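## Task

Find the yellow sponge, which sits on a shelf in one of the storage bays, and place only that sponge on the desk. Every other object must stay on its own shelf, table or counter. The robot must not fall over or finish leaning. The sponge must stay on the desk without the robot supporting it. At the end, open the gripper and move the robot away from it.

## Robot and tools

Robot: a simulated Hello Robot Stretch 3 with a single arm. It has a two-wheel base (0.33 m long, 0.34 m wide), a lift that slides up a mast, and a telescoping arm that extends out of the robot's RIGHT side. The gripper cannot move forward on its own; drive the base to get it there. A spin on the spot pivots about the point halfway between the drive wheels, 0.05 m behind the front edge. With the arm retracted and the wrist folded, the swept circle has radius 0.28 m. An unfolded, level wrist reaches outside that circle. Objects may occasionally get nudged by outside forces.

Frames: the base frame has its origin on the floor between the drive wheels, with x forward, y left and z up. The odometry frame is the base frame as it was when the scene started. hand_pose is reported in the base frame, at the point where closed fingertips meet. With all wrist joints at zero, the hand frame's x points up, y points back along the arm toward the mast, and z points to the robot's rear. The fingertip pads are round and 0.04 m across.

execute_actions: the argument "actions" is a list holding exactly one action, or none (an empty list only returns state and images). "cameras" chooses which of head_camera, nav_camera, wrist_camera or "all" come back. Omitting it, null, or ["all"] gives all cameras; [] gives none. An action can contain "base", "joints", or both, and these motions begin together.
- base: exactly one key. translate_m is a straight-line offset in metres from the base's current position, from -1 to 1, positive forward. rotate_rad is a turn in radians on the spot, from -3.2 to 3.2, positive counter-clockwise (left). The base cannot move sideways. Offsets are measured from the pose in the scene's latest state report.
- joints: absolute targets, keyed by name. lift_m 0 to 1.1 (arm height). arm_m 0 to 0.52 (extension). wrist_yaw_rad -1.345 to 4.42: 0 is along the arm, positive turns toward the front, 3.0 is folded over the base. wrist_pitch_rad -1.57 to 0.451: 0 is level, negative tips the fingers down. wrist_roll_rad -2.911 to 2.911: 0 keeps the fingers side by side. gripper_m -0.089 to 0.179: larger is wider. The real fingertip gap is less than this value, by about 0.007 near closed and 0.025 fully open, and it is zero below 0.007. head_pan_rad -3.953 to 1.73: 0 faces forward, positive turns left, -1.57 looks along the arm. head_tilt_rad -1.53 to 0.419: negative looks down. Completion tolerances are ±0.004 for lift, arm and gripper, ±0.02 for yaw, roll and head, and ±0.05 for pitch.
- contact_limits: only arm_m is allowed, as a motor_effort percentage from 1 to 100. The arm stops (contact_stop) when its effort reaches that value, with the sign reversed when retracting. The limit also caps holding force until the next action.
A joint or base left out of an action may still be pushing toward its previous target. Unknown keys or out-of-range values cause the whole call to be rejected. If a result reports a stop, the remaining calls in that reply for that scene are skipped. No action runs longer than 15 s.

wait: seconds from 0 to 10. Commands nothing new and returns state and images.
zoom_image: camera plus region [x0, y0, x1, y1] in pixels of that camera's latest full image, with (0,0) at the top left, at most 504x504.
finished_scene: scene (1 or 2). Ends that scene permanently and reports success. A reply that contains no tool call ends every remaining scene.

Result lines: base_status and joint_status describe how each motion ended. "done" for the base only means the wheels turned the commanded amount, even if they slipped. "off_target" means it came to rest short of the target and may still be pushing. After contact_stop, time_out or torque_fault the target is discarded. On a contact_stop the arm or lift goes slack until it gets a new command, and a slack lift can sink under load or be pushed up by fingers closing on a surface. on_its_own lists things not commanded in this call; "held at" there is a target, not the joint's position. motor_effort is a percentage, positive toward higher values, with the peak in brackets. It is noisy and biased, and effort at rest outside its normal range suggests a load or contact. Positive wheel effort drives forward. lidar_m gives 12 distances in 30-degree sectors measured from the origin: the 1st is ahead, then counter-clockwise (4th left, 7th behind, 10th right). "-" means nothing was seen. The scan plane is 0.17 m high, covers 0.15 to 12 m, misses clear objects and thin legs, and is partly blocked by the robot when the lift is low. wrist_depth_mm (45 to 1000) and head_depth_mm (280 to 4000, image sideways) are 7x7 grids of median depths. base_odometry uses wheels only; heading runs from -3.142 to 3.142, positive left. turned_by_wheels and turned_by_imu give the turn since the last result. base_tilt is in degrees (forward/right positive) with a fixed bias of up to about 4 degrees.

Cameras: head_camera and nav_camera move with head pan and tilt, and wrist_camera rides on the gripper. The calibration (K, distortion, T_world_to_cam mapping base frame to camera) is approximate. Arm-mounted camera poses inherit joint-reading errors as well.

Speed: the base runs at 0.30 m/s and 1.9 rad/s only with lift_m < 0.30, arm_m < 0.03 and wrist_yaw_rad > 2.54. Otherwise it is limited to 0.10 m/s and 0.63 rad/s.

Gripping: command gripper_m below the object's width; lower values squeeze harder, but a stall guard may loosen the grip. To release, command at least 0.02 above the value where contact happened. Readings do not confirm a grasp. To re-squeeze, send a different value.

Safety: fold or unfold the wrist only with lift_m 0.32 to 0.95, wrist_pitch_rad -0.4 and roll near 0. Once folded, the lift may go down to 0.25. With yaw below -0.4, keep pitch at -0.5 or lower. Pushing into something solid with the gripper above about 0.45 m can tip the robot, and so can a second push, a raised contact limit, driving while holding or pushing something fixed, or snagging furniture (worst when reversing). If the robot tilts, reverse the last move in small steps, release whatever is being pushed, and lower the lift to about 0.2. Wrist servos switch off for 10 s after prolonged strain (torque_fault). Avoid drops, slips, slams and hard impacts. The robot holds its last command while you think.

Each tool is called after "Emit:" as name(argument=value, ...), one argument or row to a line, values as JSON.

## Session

Emit:
execute_actions(
  actions=[],
)

Scene clock: 0.00 s.
base_odometry: x=+0.000 y=+0.000 heading=+0.000 (m, m, rad; odometry frame)
turned_by_wheels: +0.000 (rad since the last result)
turned_by_imu: +0.000 (rad since the last result)
base_tilt: forward=+0.1 right=+0.0 (deg)
lidar_m: 1.17 1.05 1.07 1.01 0.93 0.94 0.95 1.77 0.95 1.05 2.18 1.78
head_depth_mm: 1834 1844 1842 1857 1857 1882 1826 / 1614 1632 1638 1643 1653 1659 1661 / 1460 1463 1467 1477 1486 1489 1498 / 1324 1325 1335 1344 1349 1345 1353 / 1208 1212 1222 1221 1225 1228 1231 / 1116 1117 1125 1127 1135 1134 1134 / 1038 1037 1043 1046 1045 1050 1048
base_status: not commanded
joint_positions: lift_m=+0.471 arm_m=-0.001 wrist_yaw_rad=+2.916 wrist_pitch_rad=-0.517 wrist_roll_rad=-0.017 gripper_m=+0.037 head_pan_rad=-0.010 head_tilt_rad=-0.006
joint_status: not commanded
motor_effort: left_wheel=+0 right_wheel=+0 lift_m=+42 arm_m=+0 wrist_yaw_rad=+0 wrist_pitch_rad=+5 wrist_roll_rad=+1 gripper_m=+0 head_pan_rad=-1 head_tilt_rad=+2 (%)
hand_pose: x=+0.0259 y=+0.0613 z=+0.4625 quat_wxyz=(+0.256, +0.694, +0.105, +0.665) (m; base frame)
wrist_depth_mm: 669 889 - - - 878 743 / 708 - - - - 948 826 / 795 - - - - - 855 / 782 885 903 911 924 927 891 / 725 736 780 766 773 792 789 / 637 637 - 644 659 683 695 / 557 576 - 571 576 584 594
pictures: head_camera (sideways: a quarter turn clockwise sets it upright), nav_camera (sideways: a quarter turn counterclockwise sets it upright), wrist_camera
camera_calibration (this result's frames):
head_camera: T_world_to_cam=[[-0.059158, 0.0536601, -0.996805, 1.32127], [0.0587939, 0.997008, 0.0501817, -0.0675391], [0.996516, -0.0556375, -0.0621359, 0.0354209], [0, 0, 0, 1]] pos_world=[0.0468374, -0.00159185, 1.32264]
nav_camera: T_world_to_cam=[[0.0471434, 0.0266787, 0.998532, -1.26224], [0.0121139, -0.999585, 0.0261349, 0.0178443], [0.998815, 0.0108641, -0.0474471, 0.010693], [0, 0, 0, 1]] pos_world=[0.0486096, 0.0513955, 1.26042]
wrist_camera: T_world_to_cam=[[0.972325, -0.221693, 0.0737343, -0.053351], [-0.0886896, -0.642215, -0.761377, 0.421929], [0.216145, 0.733766, -0.644103, 0.417847], [0, 0, 0, 1]] pos_world=[-0.00102042, -0.0474603, 0.594317]
Images, in order (width x height): head_camera 896x504, nav_camera 672x504, wrist_camera 644x364.

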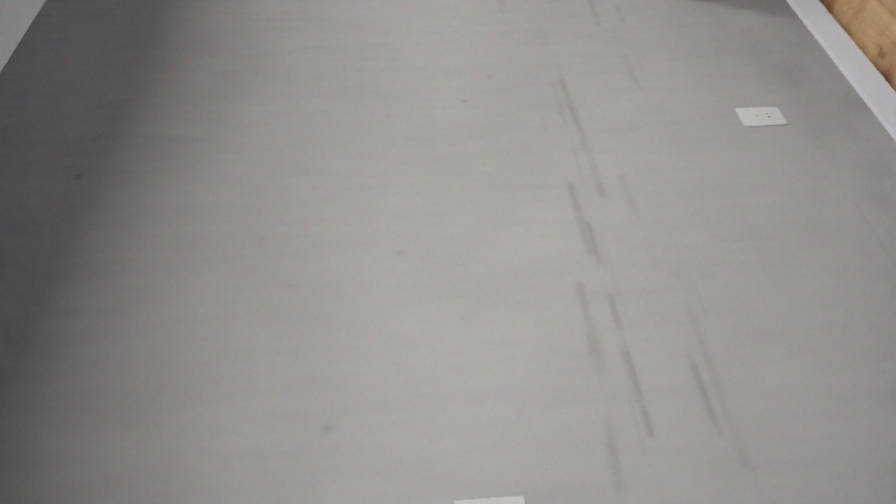

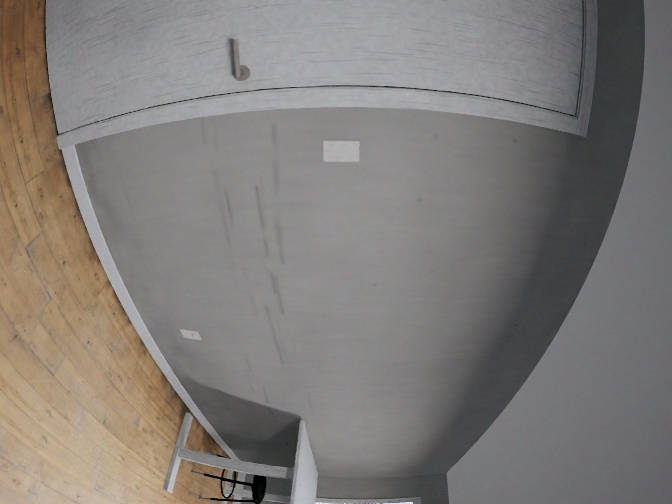

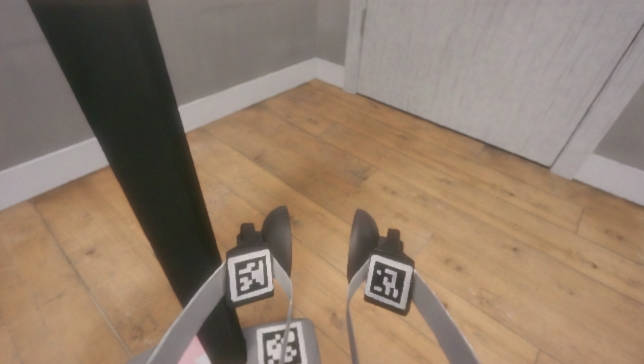

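Emit:
execute_actions(
  actions=[
    {"base":{"rotate_rad":-1.1},"joints":{"lift_m":0.28,"head_tilt_rad":-0.7}},
  ],
  cameras=["nav_camera"],
)

Emit:
execute_actions(
  actions=[
    {"joints":{"head_pan_rad":-1.4,"head_tilt_rad":-0.4}},
  ],
  cameras=["nav_camera"],
)

Scene clock: 7.37 s.
base_odometry: x=+0.000 y=+0.000 heading=-1.100 (m, m, rad; odometry frame)
turned_by_wheels: -1.100 (rad since the last result)
turned_by_imu: -1.080 (rad since the last result)
base_tilt: forward=+0.0 right=+0.0 (deg)
lidar_m: 2.01 1.91 1.19 1.05 1.07 1.03 0.93 0.93 0.95 1.77 0.95 1.01
head_depth_mm: 1718 1967 2251 1912 1560 1317 1139 / 1748 1952 2223 1923 1562 1309 1143 / 3426 3178 2402 1932 1562 1324 1138 / 3448 3567 2509 1934 1570 1330 1143 / 3278 3266 2532 1936 1580 1333 1151 / 3246 3458 2527 1943 1584 1333 1150 / 3195 3481 2554 1960 1584 1337 1154
base_status: done
joint_positions: lift_m=+0.280 arm_m=-0.001 wrist_yaw_rad=+2.916 wrist_pitch_rad=-0.519 wrist_roll_rad=-0.017 gripper_m=+0.037 head_pan_rad=-0.010 head_tilt_rad=-0.692
joint_status: all done
motor_effort: left_wheel=+4(14) right_wheel=-3(10) lift_m=+36(34) arm_m=+0(0) wrist_yaw_rad=+0(1) wrist_pitch_rad=+6(6) wrist_roll_rad=+1(1) gripper_m=+1(0) head_pan_rad=-1(0) head_tilt_rad=-4(37) (%)
hand_pose: x=+0.0259 y=+0.0611 z=+0.2710 quat_wxyz=(+0.256, +0.693, +0.106, +0.665) (m; base frame)
wrist_depth_mm: 824 921 967 - - - - / 860 - 964 - - - - / 716 - 750 756 774 786 807 / 588 581 602 605 627 638 635 / 490 498 529 528 533 522 531 / - - - - 445 456 465 / - - - - 390 398 404
pictures: nav_camera (sideways: a quarter turn counterclockwise sets it upright)
camera_calibration (this result's frames):
nav_camera: T_world_to_cam=[[0.66857, 0.0201983, 0.743374, -0.933031], [0.0235746, -0.999704, 0.00596077, 0.0440537], [0.743275, 0.0135396, -0.668849, 0.820916], [0, 0, 0, 1]] pos_world=[0.0125924, 0.0517715, 1.2424]
Images, in order (width x height): nav_camera 672x504.

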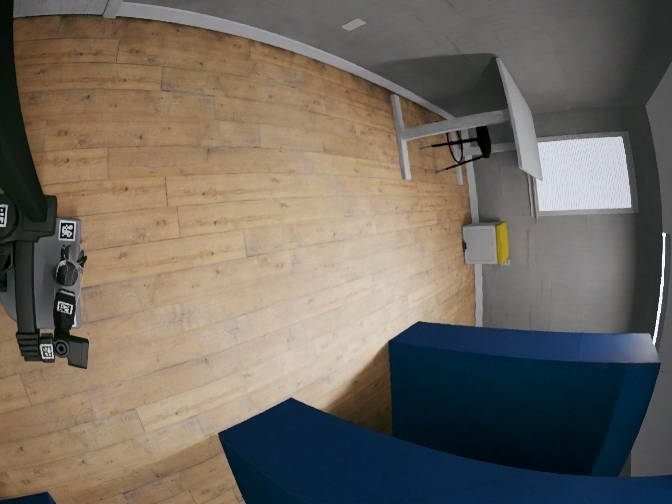

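Scene clock: 8.60 s.
base_odometry: x=+0.000 y=+0.000 heading=-1.100 (m, m, rad; odometry frame)
turned_by_wheels: +0.000 (rad since the last result)
turned_by_imu: +0.000 (rad since the last result)
base_tilt: forward=+0.1 right=+0.0 (deg)
lidar_m: 2.01 1.90 1.20 1.05 1.06 1.04 0.93 0.93 0.95 1.77 0.95 1.01
head_depth_mm: 1414 1563 1639 1719 1790 1510 1267 / 2194 2363 2322 1948 2005 1610 1302 / 2291 2482 2712 2854 2097 1613 1312 / 2301 2483 2706 2863 2119 1626 1318 / 2300 2470 2704 2875 2106 1629 1324 / 2231 2271 2160 2068 1965 1599 1324 / 1479 1431 1384 1353 1318 1281 1262
base_status: not commanded
joint_positions: lift_m=+0.280 arm_m=-0.001 wrist_yaw_rad=+2.916 wrist_pitch_rad=-0.519 wrist_roll_rad=-0.017 gripper_m=+0.037 head_pan_rad=-1.393 head_tilt_rad=-0.409
joint_status: all done
motor_effort: left_wheel=+4(4) right_wheel=-3(3) lift_m=+36(37) arm_m=+0(0) wrist_yaw_rad=+0(0) wrist_pitch_rad=+6(6) wrist_roll_rad=+1(1) gripper_m=+0(0) head_pan_rad=-3(50) head_tilt_rad=+4(27) (%)
hand_pose: x=+0.0259 y=+0.0611 z=+0.2710 quat_wxyz=(+0.256, +0.693, +0.106, +0.665) (m; base frame)
wrist_depth_mm: 814 923 1000 - - - - / 876 - 972 - - - - / 701 - 733 752 772 806 810 / 577 580 599 615 619 632 663 / 501 506 534 533 531 525 539 / - - - - 442 457 463 / - - - - 390 400 401
pictures: nav_camera (sideways: a quarter turn counterclockwise sets it upright)
camera_calibration (this result's frames):
nav_camera: T_world_to_cam=[[0.10367, -0.422722, 0.90031, -1.1342], [-0.97812, -0.207485, 0.0152091, 0.0381198], [0.180372, -0.882188, -0.434983, 0.520086], [0, 0, 0, 1]] pos_world=[0.0610594, -0.0127294, 1.24678]
Images, in order (width x height): nav_camera 672x504.

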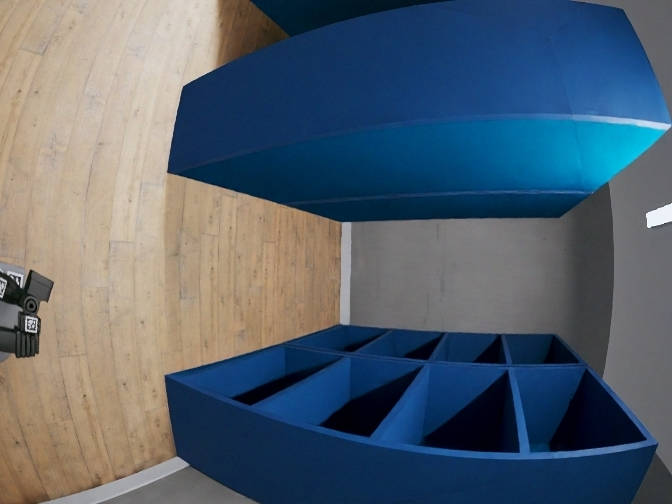

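Emit:
execute_actions(
  actions=[
    {"base":{"translate_m":1.0},"joints":{"head_pan_rad":-1.7}},
  ],
  cameras=["nav_camera","head_camera"],
)

Scene clock: 22.87 s.
base_odometry: x=+0.454 y=-0.891 heading=-1.100 (m, m, rad; odometry frame)
turned_by_wheels: +0.000 (rad since the last result)
turned_by_imu: +0.008 (rad since the last result)
base_tilt: forward=+0.1 right=+0.0 (deg)
lidar_m: 2.44 1.48 1.39 1.25 1.26 1.50 1.91 1.59 0.72 0.66 1.48 1.07
head_depth_mm: 610 667 735 825 964 1544 1301 / 587 640 702 778 875 992 1151 / 568 616 672 741 828 935 1074 / 548 594 647 710 787 884 1013 / 531 572 623 682 757 868 1224 / 517 569 1154 1612 1960 1633 1327 / 1750 2159 2390 2565 2138 1652 1337
base_status: done
joint_positions: lift_m=+0.280 arm_m=-0.001 wrist_yaw_rad=+2.916 wrist_pitch_rad=-0.519 wrist_roll_rad=-0.017 gripper_m=+0.037 head_pan_rad=-1.693 head_tilt_rad=-0.409
joint_status: all done
motor_effort: left_wheel=+3(18) right_wheel=-3(6) lift_m=+36(37) arm_m=+0(0) wrist_yaw_rad=+1(0) wrist_pitch_rad=+6(6) wrist_roll_rad=+1(1) gripper_m=+0(1) head_pan_rad=-5(29) head_tilt_rad=+5(5) (%)
hand_pose: x=+0.0259 y=+0.0611 z=+0.2710 quat_wxyz=(+0.256, +0.693, +0.106, +0.665) (m; base frame)
wrist_depth_mm: 940 - - - - - - / 916 - 949 - - - - / 714 - 754 732 776 784 818 / 591 582 584 612 626 640 639 / 492 499 531 525 532 534 528 / - - - - 453 448 459 / - - - - 384 397 398
pictures: head_camera (sideways: a quarter turn clockwise sets it upright), nav_camera (sideways: a quarter turn counterclockwise sets it upright)
camera_calibration (this result's frames):
head_camera: T_world_to_cam=[[0.106904, 0.435676, -0.893732, 1.18557], [0.982323, -0.185207, 0.0272157, -0.043253], [-0.153668, -0.880843, -0.447774, 0.54436], [0, 0, 0, 1]] pos_world=[-0.000602513, -0.0450398, 1.30451]
nav_camera: T_world_to_cam=[[-0.0259339, -0.43438, 0.900356, -1.13347], [-0.995737, 0.0909798, 0.0152124, 0.038223], [-0.0885222, -0.896123, -0.434888, 0.521603], [0, 0, 0, 1]] pos_world=[0.0548382, -0.0284152, 1.24679]
Images, in order (width x height): head_camera 896x504, nav_camera 672x504.

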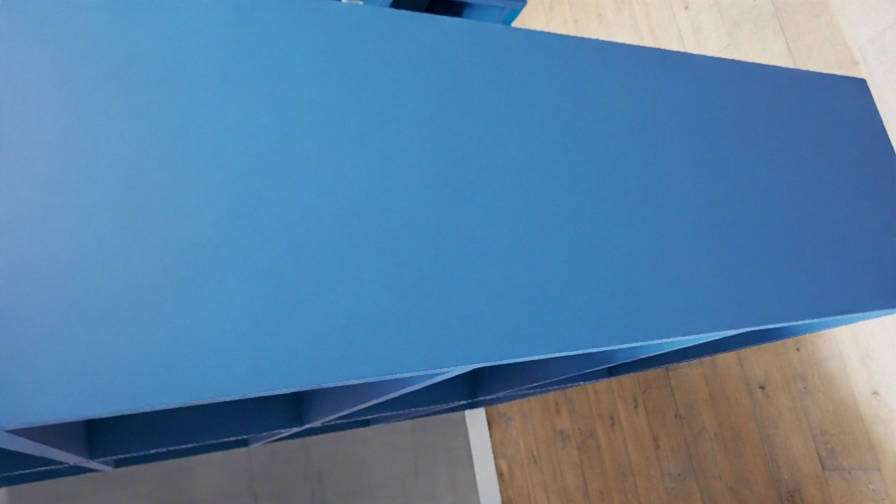

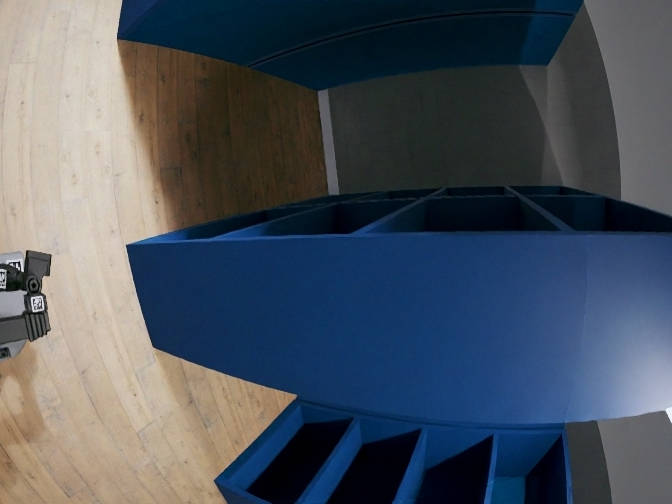

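Emit:
execute_actions(
  actions=[
    {"base":{"translate_m":0.6},"joints":{"head_pan_rad":-1.9}},
  ],
  cameras=["nav_camera","head_camera"],
)

Scene clock: 29.40 s.
base_odometry: x=+0.726 y=-1.426 heading=-1.100 (m, m, rad; odometry frame)
turned_by_wheels: +0.000 (rad since the last result)
turned_by_imu: +0.005 (rad since the last result)
base_tilt: forward=+0.0 right=+0.0 (deg)
lidar_m: 1.85 1.47 1.11 1.36 1.37 1.67 2.51 0.95 0.86 1.59 0.60 0.67
head_depth_mm: 1085 1321 1069 893 989 1106 1247 / 1351 1507 1202 1645 1274 1515 1273 / 1389 1580 1517 1754 1743 1568 1309 / 1341 1488 1571 1718 1895 1619 1315 / 1362 1524 1855 2408 2026 1632 1324 / 2046 2219 2401 2609 2149 1640 1325 / 2024 2162 2301 2491 2156 1645 1330
base_status: done
joint_positions: lift_m=+0.280 arm_m=-0.001 wrist_yaw_rad=+2.916 wrist_pitch_rad=-0.519 wrist_roll_rad=-0.017 gripper_m=+0.037 head_pan_rad=-1.893 head_tilt_rad=-0.409
joint_status: all done
motor_effort: left_wheel=+3(17) right_wheel=-3(7) lift_m=+36(37) arm_m=+0(0) wrist_yaw_rad=+1(1) wrist_pitch_rad=+6(6) wrist_roll_rad=+1(1) gripper_m=+0(1) head_pan_rad=-3(24) head_tilt_rad=+4(4) (%)
hand_pose: x=+0.0259 y=+0.0611 z=+0.2710 quat_wxyz=(+0.256, +0.693, +0.106, +0.665) (m; base frame)
wrist_depth_mm: - - - - - - - / 924 - 959 - - - - / 703 - 739 781 761 782 807 / 603 567 604 604 623 636 638 / 493 494 527 533 533 524 531 / - - - - 448 453 463 / - - - - 393 399 403
pictures: head_camera (sideways: a quarter turn clockwise sets it upright), nav_camera (sideways: a quarter turn counterclockwise sets it upright)
camera_calibration (this result's frames):
head_camera: T_world_to_cam=[[0.191285, 0.405566, -0.893827, 1.18518], [0.925933, -0.376704, 0.0272293, -0.0429267], [-0.325665, -0.832833, -0.447585, 0.545163], [0, 0, 0, 1]] pos_world=[-0.00941848, -0.0428092, 1.30452]
nav_camera: T_world_to_cam=[[-0.111671, -0.420384, 0.900448, -1.13307], [-0.957801, 0.28703, 0.0152189, 0.0379831], [-0.264854, -0.86075, -0.434697, 0.52243], [0, 0, 0, 1]] pos_world=[0.0482163, -0.0375443, 1.24679]
Images, in order (width x height): head_camera 896x504, nav_camera 672x504.

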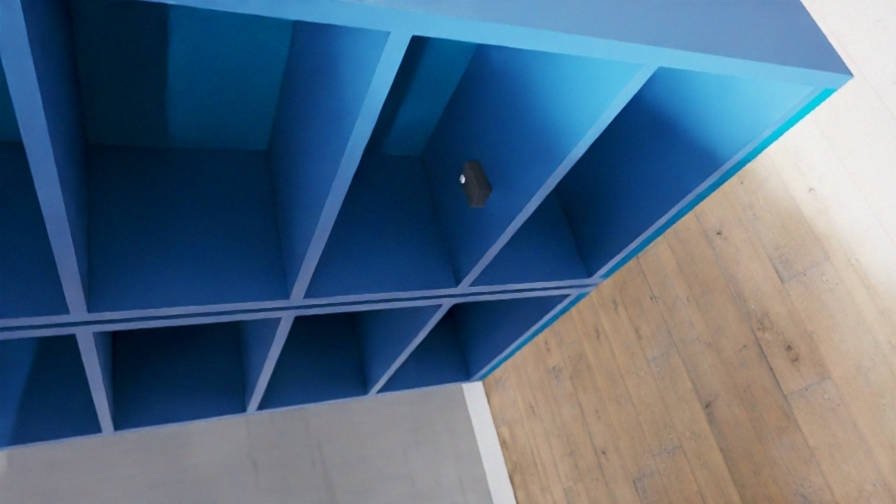

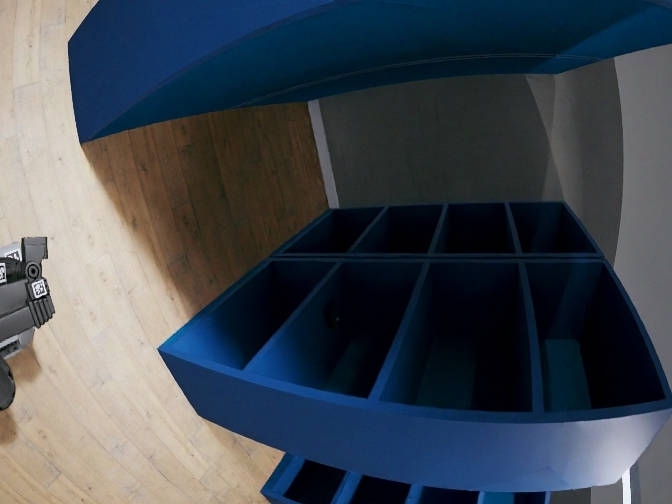

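Emit:
execute_actions(
  actions=[
    {"base":{"translate_m":-0.95},"joints":{"head_pan_rad":-1.85,"head_tilt_rad":-0.5}},
  ],
  cameras=["head_camera"],
)

Scene clock: 39.03 s.
base_odometry: x=+0.295 y=-0.579 heading=-1.100 (m, m, rad; odometry frame)
turned_by_wheels: +0.000 (rad since the last result)
turned_by_imu: -0.005 (rad since the last result)
base_tilt: forward=+0.1 right=+0.0 (deg)
lidar_m: 1.68 1.76 1.32 1.19 1.20 1.43 1.57 1.32 1.90 0.71 0.72 1.39
head_depth_mm: 1751 1813 1984 2056 1775 1492 1231 / 1674 1826 2034 2245 1875 1497 1243 / 1676 1861 2051 2245 1886 1500 1245 / 2426 2631 2904 2559 1903 1514 1253 / 2329 2562 2819 2560 1903 1468 1195 / 2231 2398 2543 784 862 974 1125 / 561 606 661 724 804 903 1029
base_status: done
joint_positions: lift_m=+0.280 arm_m=-0.001 wrist_yaw_rad=+2.916 wrist_pitch_rad=-0.519 wrist_roll_rad=-0.017 gripper_m=+0.037 head_pan_rad=-1.857 head_tilt_rad=-0.494
joint_status: all done
motor_effort: left_wheel=+4(10) right_wheel=-3(9) lift_m=+37(37) arm_m=+0(0) wrist_yaw_rad=+1(1) wrist_pitch_rad=+6(6) wrist_roll_rad=+1(1) gripper_m=+1(1) head_pan_rad=+3(9) head_tilt_rad=-3(12) (%)
hand_pose: x=+0.0259 y=+0.0611 z=+0.2710 quat_wxyz=(+0.256, +0.693, +0.106, +0.665) (m; base frame)
wrist_depth_mm: 941 - - - - - - / 898 - 988 - - - - / 717 - 752 798 769 787 806 / 576 580 603 617 629 632 644 / 495 499 538 529 531 527 536 / - - - - 446 449 464 / - - - - 393 399 400
pictures: head_camera (sideways: a quarter turn clockwise sets it upright)
camera_calibration (this result's frames):
head_camera: T_world_to_cam=[[0.197683, 0.483634, -0.852655, 1.13144], [0.93824, -0.345306, 0.0216649, -0.0357549], [-0.283949, -0.804277, -0.522026, 0.641768], [0, 0, 0, 1]] pos_world=[-0.00789074, -0.0433892, 1.30052]
Images, in order (width x height): head_camera 896x504.

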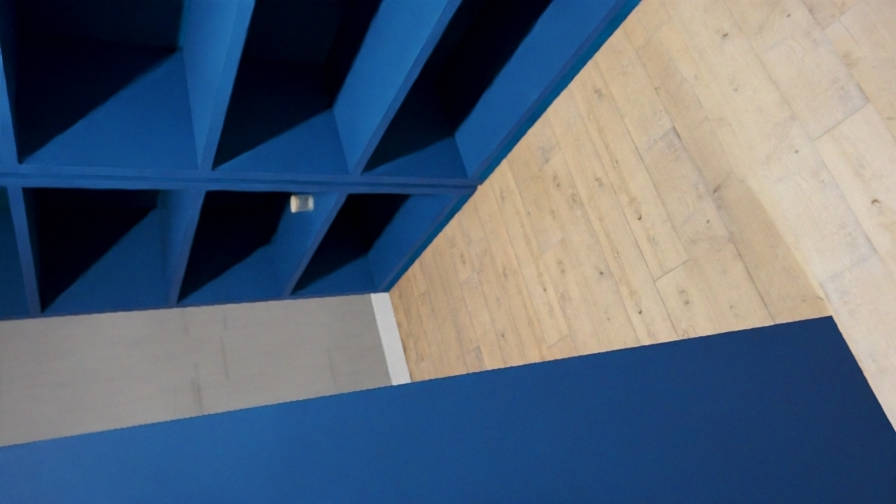

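Emit:
execute_actions(
  actions=[
    {"base":{"translate_m":-0.38}},
  ],
  cameras=[],
)

Emit:
execute_actions(
  actions=[
    {"base":{"rotate_rad":-1.6},"joints":{"head_pan_rad":0,"head_tilt_rad":-0.9}},
  ],
  cameras=["nav_camera"],
)

Scene clock: 53.07 s.
base_odometry: x=+0.122 y=-0.241 heading=-1.099 (m, m, rad; odometry frame)
turned_by_wheels: +0.000 (rad since the last result)
turned_by_imu: -0.001 (rad since the last result)
base_tilt: forward=+0.1 right=+0.0 (deg)
lidar_m: 1.83 1.98 1.25 1.12 1.10 1.33 1.20 1.20 1.07 1.80 0.80 0.95
head_depth_mm: 861 952 1078 1244 1471 1485 1236 / 1522 1596 1145 1256 1417 1488 1240 / 1659 1747 1974 1655 1779 1506 1247 / 1570 1668 1883 2085 1900 1505 1251 / 1582 1986 2505 2443 1903 1511 1253 / 2265 2465 2749 2592 1916 1510 1265 / 2188 2389 2604 2620 1923 1528 1261
base_status: done
joint_positions: lift_m=+0.280 arm_m=-0.001 wrist_yaw_rad=+2.916 wrist_pitch_rad=-0.519 wrist_roll_rad=-0.017 gripper_m=+0.037 head_pan_rad=-1.857 head_tilt_rad=-0.494
joint_status: not commanded
motor_effort: left_wheel=+4(10) right_wheel=-3(9) lift_m=+36(37) arm_m=+0(1) wrist_yaw_rad=+0(1) wrist_pitch_rad=+6(6) wrist_roll_rad=+1(1) gripper_m=+1(1) head_pan_rad=+4(4) head_tilt_rad=-3(3) (%)
hand_pose: x=+0.0259 y=+0.0611 z=+0.2710 quat_wxyz=(+0.256, +0.693, +0.106, +0.665) (m; base frame)
wrist_depth_mm: 823 949 - - - - - / 890 - 958 - - - - / 711 - 742 743 778 785 813 / 581 581 610 611 633 626 647 / 504 500 532 531 533 535 535 / - - - - 452 455 461 / - - - - 394 396 399
pictures: none
No camera images: the call's "cameras" was empty. Leave "cameras" out to get every camera's image.

Scene clock: 55.33 s.
base_odometry: x=+0.122 y=-0.241 heading=-2.699 (m, m, rad; odometry frame)
turned_by_wheels: -1.600 (rad since the last result)
turned_by_imu: -1.568 (rad since the last result)
base_tilt: forward=+0.1 right=+0.0 (deg)
lidar_m: 1.81 0.80 0.93 1.75 2.05 1.26 1.13 1.10 1.33 1.20 1.20 1.06
head_depth_mm: 1586 1421 1769 1519 1380 1220 1098 / 1582 1937 1824 1588 1389 1225 1100 / 2439 2169 1893 1602 1392 1222 1097 / 2478 2302 1897 1610 1394 1224 1099 / 2417 2314 1905 1599 1395 1234 1101 / 2334 2329 1908 1604 1397 1227 1100 / 2198 1708 1261 1163 1348 1229 1103
base_status: done
joint_positions: lift_m=+0.280 arm_m=-0.001 wrist_yaw_rad=+2.916 wrist_pitch_rad=-0.519 wrist_roll_rad=-0.017 gripper_m=+0.037 head_pan_rad=-0.007 head_tilt_rad=-0.889
joint_status: all done
motor_effort: left_wheel=+4(18) right_wheel=-3(9) lift_m=+37(37) arm_m=-1(1) wrist_yaw_rad=+1(1) wrist_pitch_rad=+6(6) wrist_roll_rad=+1(1) gripper_m=+1(0) head_pan_rad=+4(51) head_tilt_rad=-5(28) (%)
hand_pose: x=+0.0259 y=+0.0611 z=+0.2710 quat_wxyz=(+0.256, +0.693, +0.106, +0.665) (m; base frame)
wrist_depth_mm: - - - - - 793 627 / 936 - 980 - - 815 642 / 720 - 751 750 774 760 657 / 588 574 609 612 625 634 644 / 497 500 538 537 528 532 548 / - - - - 448 448 458 / - - - - 394 404 398
pictures: nav_camera (sideways: a quarter turn counterclockwise sets it upright)
camera_calibration (this result's frames):
nav_camera: T_world_to_cam=[[0.801466, 0.0214975, 0.597653, -0.743957], [0.027433, -0.999623, -0.000831969, 0.0528742], [0.59741, 0.0170622, -0.801754, 0.994644], [0, 0, 0, 1]] pos_world=[0.000594983, 0.0518767, 1.24213]
Images, in order (width x height): nav_camera 672x504.

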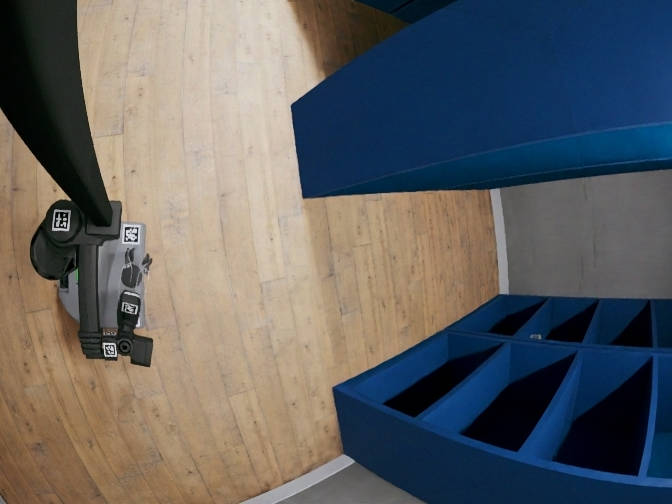

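Emit:
execute_actions(
  actions=[
    {"base":{"translate_m":1.0},"joints":{"head_pan_rad":-1.0,"head_tilt_rad":-0.6}},
  ],
  cameras=["nav_camera"],
)

Emit:
execute_actions(
  actions=[
    {"base":{"translate_m":0.4},"joints":{"head_pan_rad":-1.7,"head_tilt_rad":-0.8}},
  ],
  cameras=["nav_camera"],
)

Scene clock: 71.20 s.
base_odometry: x=-0.781 y=-0.669 heading=-2.699 (m, m, rad; odometry frame)
turned_by_wheels: +0.000 (rad since the last result)
turned_by_imu: +0.008 (rad since the last result)
base_tilt: forward=+0.1 right=+0.0 (deg)
lidar_m: 1.67 0.71 0.43 0.39 0.39 2.36 2.08 1.80 1.11 0.55 0.99 0.86
head_depth_mm: 774 847 674 1095 981 849 1088 / 798 877 676 1128 983 880 1133 / 828 908 682 1167 988 1221 1153 / 854 935 686 1206 993 1277 1170 / 888 966 692 1252 994 1311 1186 / 924 1012 732 1222 1032 1317 1194 / 896 933 743 1068 1069 1305 1191
base_status: done
joint_positions: lift_m=+0.280 arm_m=-0.001 wrist_yaw_rad=+2.916 wrist_pitch_rad=-0.519 wrist_roll_rad=-0.017 gripper_m=+0.037 head_pan_rad=-0.993 head_tilt_rad=-0.606
joint_status: all done
motor_effort: left_wheel=+3(18) right_wheel=-2(5) lift_m=+37(36) arm_m=+0(1) wrist_yaw_rad=-1(0) wrist_pitch_rad=+6(6) wrist_roll_rad=+1(1) gripper_m=+0(1) head_pan_rad=-3(51) head_tilt_rad=+3(26) (%)
hand_pose: x=+0.0259 y=+0.0611 z=+0.2710 quat_wxyz=(+0.256, +0.693, +0.106, +0.665) (m; base frame)
wrist_depth_mm: - 361 390 430 479 561 653 / 348 - 423 478 543 638 774 / 390 - 479 538 632 715 796 / 540 451 545 588 616 633 637 / 496 487 543 530 535 520 532 / - - - - 449 449 462 / - - - - 393 397 399
pictures: nav_camera (sideways: a quarter turn counterclockwise sets it upright)
camera_calibration (this result's frames):
nav_camera: T_world_to_cam=[[0.351603, -0.489515, 0.797966, -1.00226], [-0.818952, -0.573793, 0.00885537, 0.0454239], [0.453533, -0.65661, -0.602637, 0.736554], [0, 0, 0, 1]] pos_world=[0.0555456, 0.019073, 1.24324]
Images, in order (width x height): nav_camera 672x504.

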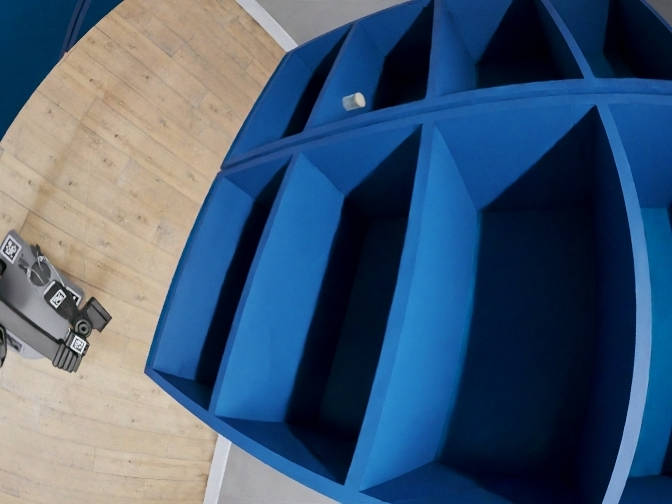

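Scene clock: 74.20 s.
base_odometry: x=-1.143 y=-0.840 heading=-2.699 (m, m, rad; odometry frame)
turned_by_wheels: +0.000 (rad since the last result)
turned_by_imu: +0.003 (rad since the last result)
base_tilt: forward=+0.0 right=+0.0 (deg)
lidar_m: 1.27 0.84 0.52 0.47 0.47 0.56 2.48 1.66 0.72 0.90 0.53 0.54
head_depth_mm: 760 626 908 957 1200 1259 1109 / 840 629 1092 1014 1314 1266 1110 / 814 631 1138 1017 1290 1242 1151 / 802 634 542 1020 898 1220 1159 / 774 639 526 1024 879 1197 1116 / 757 641 510 1023 862 1203 1122 / 731 646 496 1027 863 1135 1104
base_status: done
joint_positions: lift_m=+0.280 arm_m=-0.001 wrist_yaw_rad=+2.916 wrist_pitch_rad=-0.519 wrist_roll_rad=-0.017 gripper_m=+0.037 head_pan_rad=-1.693 head_tilt_rad=-0.790
joint_status: all done
motor_effort: left_wheel=+2(16) right_wheel=-2(6) lift_m=+37(37) arm_m=+0(1) wrist_yaw_rad=+0(1) wrist_pitch_rad=+6(6) wrist_roll_rad=+1(1) gripper_m=+0(0) head_pan_rad=-5(47) head_tilt_rad=-5(22) (%)
hand_pose: x=+0.0259 y=+0.0611 z=+0.2710 quat_wxyz=(+0.256, +0.693, +0.106, +0.665) (m; base frame)
wrist_depth_mm: 369 425 459 507 582 652 760 / 406 - 495 568 654 747 903 / 452 - 555 637 724 778 802 / 495 541 598 618 628 631 644 / 503 501 528 530 544 527 531 / - - - - 449 455 463 / - - - - 388 397 407
pictures: nav_camera (sideways: a quarter turn counterclockwise sets it upright)
camera_calibration (this result's frames):
nav_camera: T_world_to_cam=[[-0.0631093, -0.735831, 0.674219, -0.838444], [-0.996134, 0.0878135, 0.00259639, 0.0546545], [-0.061116, -0.671448, -0.738527, 0.916446], [0, 0, 0, 1]] pos_world=[0.0575391, -0.00640635, 1.24197]
Images, in order (width x height): nav_camera 672x504.

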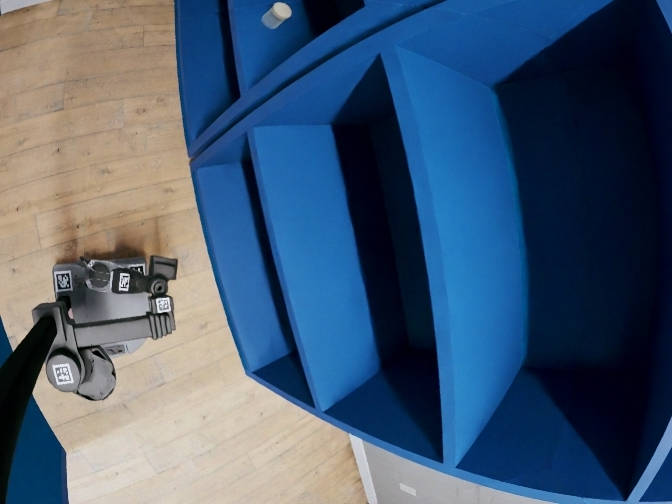

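Emit:
execute_actions(
  actions=[
    {"base":{"translate_m":-1.0},"joints":{"head_pan_rad":-1.2,"head_tilt_rad":-1.0}},
  ],
  cameras=["nav_camera"],
)

Emit:
execute_actions(
  actions=[
    {"base":{"translate_m":-0.4}},
  ],
  cameras=[],
)

Emit:
execute_actions(
  actions=[
    {"base":{"rotate_rad":1.75}},
  ],
  cameras=[],
)

Emit:
execute_actions(
  actions=[
    {"base":{"translate_m":1.0},"joints":{"head_pan_rad":-1.0,"head_tilt_rad":-0.9}},
  ],
  cameras=["nav_camera"],
)

Scene clock: 88.77 s.
base_odometry: x=-0.239 y=-0.412 heading=-2.699 (m, m, rad; odometry frame)
turned_by_wheels: +0.000 (rad since the last result)
turned_by_imu: -0.005 (rad since the last result)
base_tilt: forward=+0.0 right=-0.1 (deg)
lidar_m: 1.45 0.49 0.47 1.69 2.30 1.69 1.49 1.50 1.25 1.12 0.75 1.32
head_depth_mm: 999 1196 1494 1496 1332 1201 1087 / 1016 1219 1514 1491 1325 1220 - / 1029 1242 1558 1495 1325 1229 - / 1043 1258 1591 1493 1332 1215 - / 1062 1281 1565 1505 1336 1199 1093 / 1015 1092 1167 1412 1342 1206 1094 / 779 824 994 1440 1337 1204 1094
base_status: done
joint_positions: lift_m=+0.280 arm_m=-0.001 wrist_yaw_rad=+2.916 wrist_pitch_rad=-0.519 wrist_roll_rad=-0.017 gripper_m=+0.037 head_pan_rad=-1.207 head_tilt_rad=-0.988
joint_status: all done
motor_effort: left_wheel=+4(11) right_wheel=-3(9) lift_m=+37(37) arm_m=-1(0) wrist_yaw_rad=+0(0) wrist_pitch_rad=+6(6) wrist_roll_rad=+1(1) gripper_m=+0(1) head_pan_rad=+4(36) head_tilt_rad=-6(24) (%)
hand_pose: x=+0.0259 y=+0.0611 z=+0.2710 quat_wxyz=(+0.256, +0.693, +0.106, +0.665) (m; base frame)
wrist_depth_mm: - - - - 563 424 479 / 931 - 986 934 591 477 569 / 711 - 747 765 613 545 700 / 579 572 598 609 595 614 636 / 494 497 539 535 531 531 543 / - - - - 443 455 460 / - - - - 397 393 402
pictures: nav_camera (sideways: a quarter turn counterclockwise sets it upright)
camera_calibration (this result's frames):
nav_camera: T_world_to_cam=[[0.330385, -0.79033, 0.515969, -0.634668], [-0.921637, -0.388031, -0.00422088, 0.0630752], [0.203548, -0.474142, -0.856597, 1.06834], [0, 0, 0, 1]] pos_world=[0.0503588, 0.0294222, 1.24287]
Images, in order (width x height): nav_camera 672x504.

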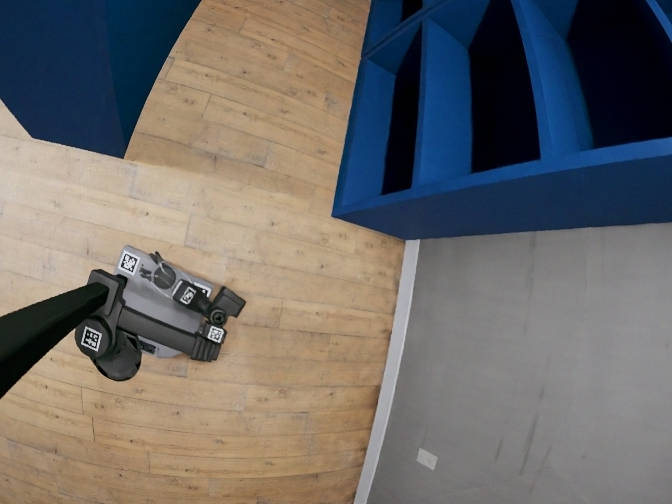

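Scene clock: 91.77 s.
base_odometry: x=+0.122 y=-0.240 heading=-2.699 (m, m, rad; odometry frame)
turned_by_wheels: +0.000 (rad since the last result)
turned_by_imu: -0.002 (rad since the last result)
base_tilt: forward=+0.1 right=+0.0 (deg)
lidar_m: 1.81 0.80 0.94 1.76 2.05 1.26 1.13 1.10 1.33 1.20 1.20 1.06
head_depth_mm: 1076 1286 1591 1485 1328 1194 1091 / 1094 1306 1608 1493 1329 1215 - / 1111 1329 1623 1498 1332 1237 - / 1121 1354 1624 1494 1328 1216 - / 1132 1376 1649 1491 1334 1197 1094 / 1151 1396 1659 1496 1329 1202 1092 / 1171 1426 1644 1511 1340 1200 1095
base_status: done
joint_positions: lift_m=+0.280 arm_m=-0.001 wrist_yaw_rad=+2.916 wrist_pitch_rad=-0.519 wrist_roll_rad=-0.017 gripper_m=+0.037 head_pan_rad=-1.206 head_tilt_rad=-0.988
joint_status: not commanded
motor_effort: left_wheel=+4(11) right_wheel=-3(10) lift_m=+37(37) arm_m=+0(1) wrist_yaw_rad=+1(0) wrist_pitch_rad=+6(6) wrist_roll_rad=+1(1) gripper_m=+0(1) head_pan_rad=+4(4) head_tilt_rad=-6(5) (%)
hand_pose: x=+0.0259 y=+0.0611 z=+0.2710 quat_wxyz=(+0.256, +0.693, +0.106, +0.665) (m; base frame)
wrist_depth_mm: - - - - - 802 626 / 900 - 988 - - 827 646 / 709 - 732 755 778 786 656 / 587 581 607 602 619 648 647 / 496 502 530 526 532 518 537 / - - - - 442 450 466 / - - - - 392 396 402
pictures: none
No camera images: the call's "cameras" was empty. Leave "cameras" out to get every camera's image.

Scene clock: 94.00 s.
base_odometry: x=+0.122 y=-0.240 heading=-0.949 (m, m, rad; odometry frame)
turned_by_wheels: +1.750 (rad since the last result)
turned_by_imu: +1.717 (rad since the last result)
base_tilt: forward=+0.0 right=+0.0 (deg)
lidar_m: 3.16 1.65 1.18 1.10 1.14 1.25 1.20 1.14 1.07 0.85 0.81 1.75
head_depth_mm: 2294 1986 1699 1493 1323 1197 1087 / 2042 1963 1704 1494 1331 1209 - / 880 1192 1605 1495 1327 1235 - / 746 900 1139 1448 1330 1214 - / 773 938 1200 1469 1334 1203 1091 / 804 982 1266 1495 1339 1204 1095 / 832 1055 1687 1512 1335 1204 1101
base_status: done
joint_positions: lift_m=+0.280 arm_m=-0.001 wrist_yaw_rad=+2.916 wrist_pitch_rad=-0.519 wrist_roll_rad=-0.017 gripper_m=+0.037 head_pan_rad=-1.206 head_tilt_rad=-0.988
joint_status: not commanded
motor_effort: left_wheel=-3(13) right_wheel=+3(13) lift_m=+36(37) arm_m=-1(1) wrist_yaw_rad=+0(0) wrist_pitch_rad=+6(6) wrist_roll_rad=+1(1) gripper_m=+0(1) head_pan_rad=+3(3) head_tilt_rad=-6(6) (%)
hand_pose: x=+0.0259 y=+0.0611 z=+0.2710 quat_wxyz=(+0.256, +0.693, +0.106, +0.665) (m; base frame)
wrist_depth_mm: 893 978 - - - - - / 928 - 955 - - - - / 712 - 725 744 788 801 808 / 580 587 602 617 621 645 636 / 499 500 537 535 527 540 542 / - - - - 455 452 461 / - - - - 390 399 400
pictures: none
No camera images: the call's "cameras" was empty. Leave "cameras" out to get every camera's image.

Scene clock: 98.93 s.
base_odometry: x=+0.705 y=-1.053 heading=-0.949 (m, m, rad; odometry frame)
turned_by_wheels: +0.000 (rad since the last result)
turned_by_imu: +0.007 (rad since the last result)
base_tilt: forward=+0.0 right=+0.0 (deg)
lidar_m: 2.16 1.19 1.20 1.15 1.19 1.58 2.20 1.09 0.84 1.67 0.94 1.05
head_depth_mm: 2278 2248 1850 1580 1375 1221 1095 / 1663 2106 1858 1582 1376 1223 1124 / 1270 1554 1812 1579 1377 1225 - / 1023 1200 1461 1573 1384 1224 1114 / 864 1012 1230 1529 1386 1230 1097 / 860 1047 1339 1573 1387 1225 1102 / 924 1145 1750 1593 1386 1228 1098
base_status: done
joint_positions: lift_m=+0.280 arm_m=-0.001 wrist_yaw_rad=+2.916 wrist_pitch_rad=-0.519 wrist_roll_rad=-0.017 gripper_m=+0.037 head_pan_rad=-1.007 head_tilt_rad=-0.902
joint_status: all done
motor_effort: left_wheel=-4(10) right_wheel=+3(10) lift_m=+36(36) arm_m=-1(1) wrist_yaw_rad=+1(0) wrist_pitch_rad=+6(6) wrist_roll_rad=+1(1) gripper_m=+1(0) head_pan_rad=+4(24) head_tilt_rad=+1(12) (%)
hand_pose: x=+0.0259 y=+0.0611 z=+0.2710 quat_wxyz=(+0.256, +0.693, +0.106, +0.665) (m; base frame)
wrist_depth_mm: 930 - - - - - - / 939 - 957 - - - 964 / 690 - 730 764 791 802 797 / 587 579 597 598 619 641 629 / 492 507 537 537 540 526 528 / - - - - 449 452 460 / - - - - 389 401 402
pictures: nav_camera (sideways: a quarter turn counterclockwise sets it upright)
camera_calibration (this result's frames):
nav_camera: T_world_to_cam=[[0.455401, -0.669011, 0.587397, -0.728483], [-0.826134, -0.563472, -0.0012715, 0.0586532], [0.331832, -0.48469, -0.809298, 1.00607], [0, 0, 0, 1]] pos_world=[0.0463597, 0.0333192, 1.2422]
Images, in order (width x height): nav_camera 672x504.

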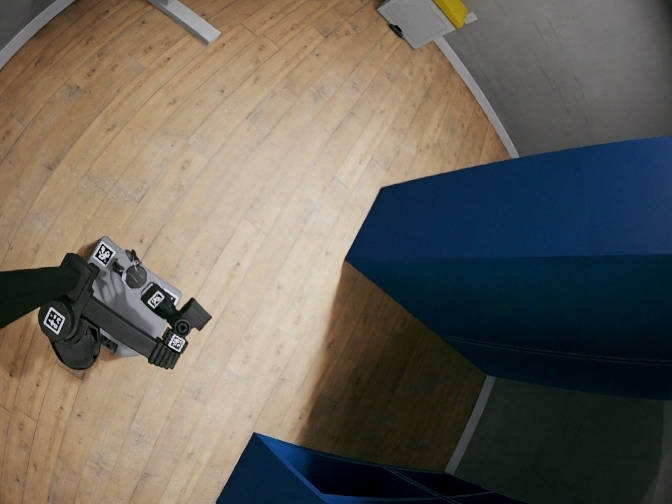

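Emit:
execute_actions(
  actions=[
    {"base":{"translate_m":0.2}},
  ],
  cameras=[],
)

Emit:
execute_actions(
  actions=[
    {"base":{"rotate_rad":-1.6},"joints":{"head_pan_rad":0,"head_tilt_rad":-0.9}},
  ],
  cameras=["nav_camera"],
)

Emit:
execute_actions(
  actions=[
    {"base":{"translate_m":0.6},"joints":{"head_pan_rad":-0.6}},
  ],
  cameras=["nav_camera"],
)

Scene clock: 107.97 s.
base_odometry: x=+0.821 y=-1.216 heading=-0.949 (m, m, rad; odometry frame)
turned_by_wheels: +0.000 (rad since the last result)
turned_by_imu: +0.002 (rad since the last result)
base_tilt: forward=+0.1 right=+0.0 (deg)
lidar_m: 1.96 1.04 1.06 1.16 1.19 1.61 2.40 1.09 0.93 1.54 0.84 1.04
head_depth_mm: 1519 2104 1856 1578 1368 1216 1091 / 1044 1380 1768 1573 1373 1217 1124 / 793 973 1263 1539 1376 1219 - / 757 895 1099 1425 1387 1225 1114 / 801 963 1203 1533 1380 1229 1099 / 856 1043 1378 1566 1395 1226 1101 / 931 2221 1874 1591 1389 1230 1105
base_status: done
joint_positions: lift_m=+0.280 arm_m=-0.001 wrist_yaw_rad=+2.916 wrist_pitch_rad=-0.519 wrist_roll_rad=-0.017 gripper_m=+0.037 head_pan_rad=-1.007 head_tilt_rad=-0.902
joint_status: not commanded
motor_effort: left_wheel=-4(12) right_wheel=+3(11) lift_m=+37(37) arm_m=-1(1) wrist_yaw_rad=+0(0) wrist_pitch_rad=+6(6) wrist_roll_rad=+1(1) gripper_m=+1(1) head_pan_rad=+3(3) head_tilt_rad=+1(1) (%)
hand_pose: x=+0.0259 y=+0.0611 z=+0.2710 quat_wxyz=(+0.256, +0.693, +0.106, +0.665) (m; base frame)
wrist_depth_mm: 940 - - - - - - / 922 - 973 - - 958 - / 709 - 727 773 790 797 789 / 588 579 597 620 623 634 652 / 487 494 536 538 527 526 524 / - - - - 451 454 452 / - - - - 389 394 400
pictures: none
No camera images: the call's "cameras" was empty. Leave "cameras" out to get every camera's image.

Scene clock: 110.23 s.
base_odometry: x=+0.821 y=-1.216 heading=-2.549 (m, m, rad; odometry frame)
turned_by_wheels: -1.600 (rad since the last result)
turned_by_imu: -1.568 (rad since the last result)
base_tilt: forward=+0.1 right=+0.0 (deg)
lidar_m: 1.70 0.84 1.02 1.96 1.05 1.04 1.16 1.18 1.57 2.40 1.11 0.93
head_depth_mm: 1489 1391 1746 1518 1374 1218 1092 / 1870 1934 1819 1586 1380 1219 1093 / 2426 2263 1858 1588 1380 1220 1097 / 2413 2285 1862 1587 1383 1222 1097 / 2384 2257 1872 1593 1387 1227 1095 / 2255 2134 1838 1590 1391 1228 1100 / 1448 1359 1281 1253 1364 1236 1105
base_status: done
joint_positions: lift_m=+0.280 arm_m=-0.001 wrist_yaw_rad=+2.916 wrist_pitch_rad=-0.519 wrist_roll_rad=-0.017 gripper_m=+0.037 head_pan_rad=-0.007 head_tilt_rad=-0.902
joint_status: all done
motor_effort: left_wheel=+4(18) right_wheel=-3(9) lift_m=+36(37) arm_m=-1(1) wrist_yaw_rad=+1(0) wrist_pitch_rad=+6(6) wrist_roll_rad=+1(1) gripper_m=+0(0) head_pan_rad=+4(51) head_tilt_rad=+1(0) (%)
hand_pose: x=+0.0259 y=+0.0611 z=+0.2710 quat_wxyz=(+0.256, +0.693, +0.106, +0.665) (m; base frame)
wrist_depth_mm: - - - - - 868 656 / 922 - 942 - - 926 676 / 714 - 738 755 774 794 707 / 584 575 603 597 627 624 642 / 490 496 535 529 533 525 543 / - - - - 454 458 459 / - - - - 387 396 401
pictures: nav_camera (sideways: a quarter turn counterclockwise sets it upright)
camera_calibration (this result's frames):
nav_camera: T_world_to_cam=[[0.808837, 0.0214611, 0.587642, -0.730958], [0.0274395, -0.999623, -0.00126106, 0.0534328], [0.587393, 0.0171446, -0.80912, 1.00428], [0, 0, 0, 1]] pos_world=[-0.000148851, 0.0518818, 1.24219]
Images, in order (width x height): nav_camera 672x504.

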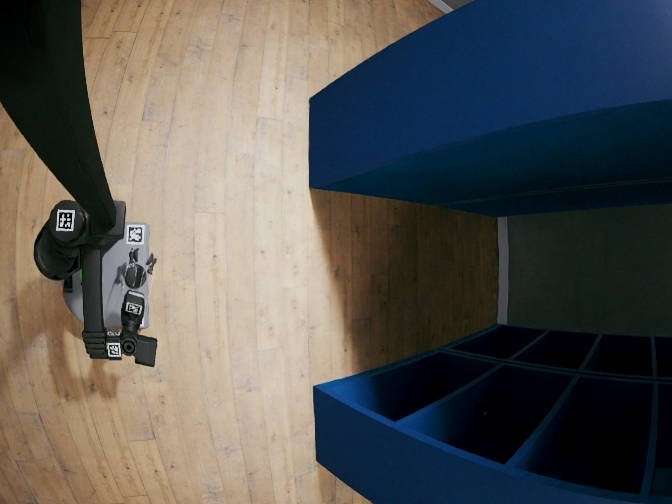

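Scene clock: 113.80 s.
base_odometry: x=+0.323 y=-1.551 heading=-2.549 (m, m, rad; odometry frame)
turned_by_wheels: +0.000 (rad since the last result)
turned_by_imu: +0.005 (rad since the last result)
base_tilt: forward=+0.0 right=-0.1 (deg)
lidar_m: 1.78 0.58 0.42 0.51 2.04 1.53 1.76 1.81 2.38 0.69 0.55 1.16
head_depth_mm: 639 1143 1078 918 1258 1212 1094 / 640 1231 1083 981 1317 1223 1128 / 697 1309 1083 1460 1354 1226 1131 / 1140 1272 1171 1527 1380 1221 1097 / 1072 1229 1520 1586 1384 1229 1099 / 1054 1391 1800 1600 1391 1224 1102 / 1695 2030 1875 1604 1385 1225 1100
base_status: done
joint_positions: lift_m=+0.280 arm_m=-0.001 wrist_yaw_rad=+2.916 wrist_pitch_rad=-0.519 wrist_roll_rad=-0.017 gripper_m=+0.037 head_pan_rad=-0.593 head_tilt_rad=-0.901
joint_status: all done
motor_effort: left_wheel=+3(18) right_wheel=-3(6) lift_m=+36(37) arm_m=-1(1) wrist_yaw_rad=+1(1) wrist_pitch_rad=+6(6) wrist_roll_rad=+1(1) gripper_m=+0(1) head_pan_rad=-4(42) head_tilt_rad=+1(1) (%)
hand_pose: x=+0.0259 y=+0.0611 z=+0.2710 quat_wxyz=(+0.256, +0.693, +0.106, +0.665) (m; base frame)
wrist_depth_mm: - - - 551 442 473 504 / 920 - - 596 495 539 585 / 710 - 735 647 556 613 686 / 585 591 603 596 608 643 637 / 486 498 532 534 536 532 533 / - - - - 447 445 460 / - - - - 392 396 398
pictures: nav_camera (sideways: a quarter turn counterclockwise sets it upright)
camera_calibration (this result's frames):
nav_camera: T_world_to_cam=[[0.685583, -0.42951, 0.587791, -0.7304], [-0.530133, -0.847914, -0.00125471, 0.0568257], [0.498935, -0.310747, -0.809012, 1.00468], [0, 0, 0, 1]] pos_world=[0.0296046, 0.0466708, 1.24219]
Images, in order (width x height): nav_camera 672x504.

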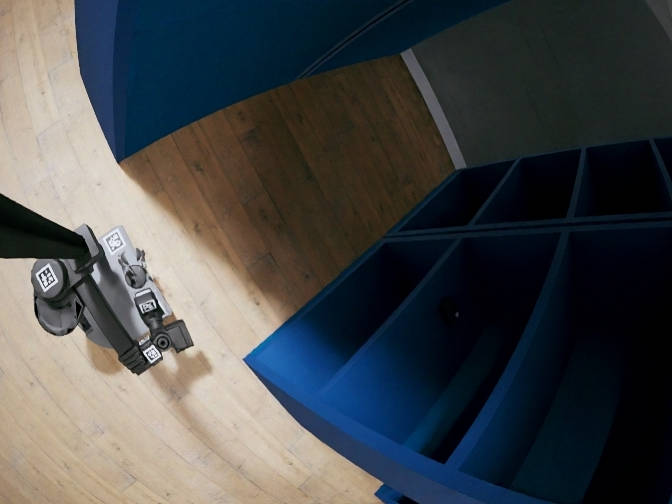

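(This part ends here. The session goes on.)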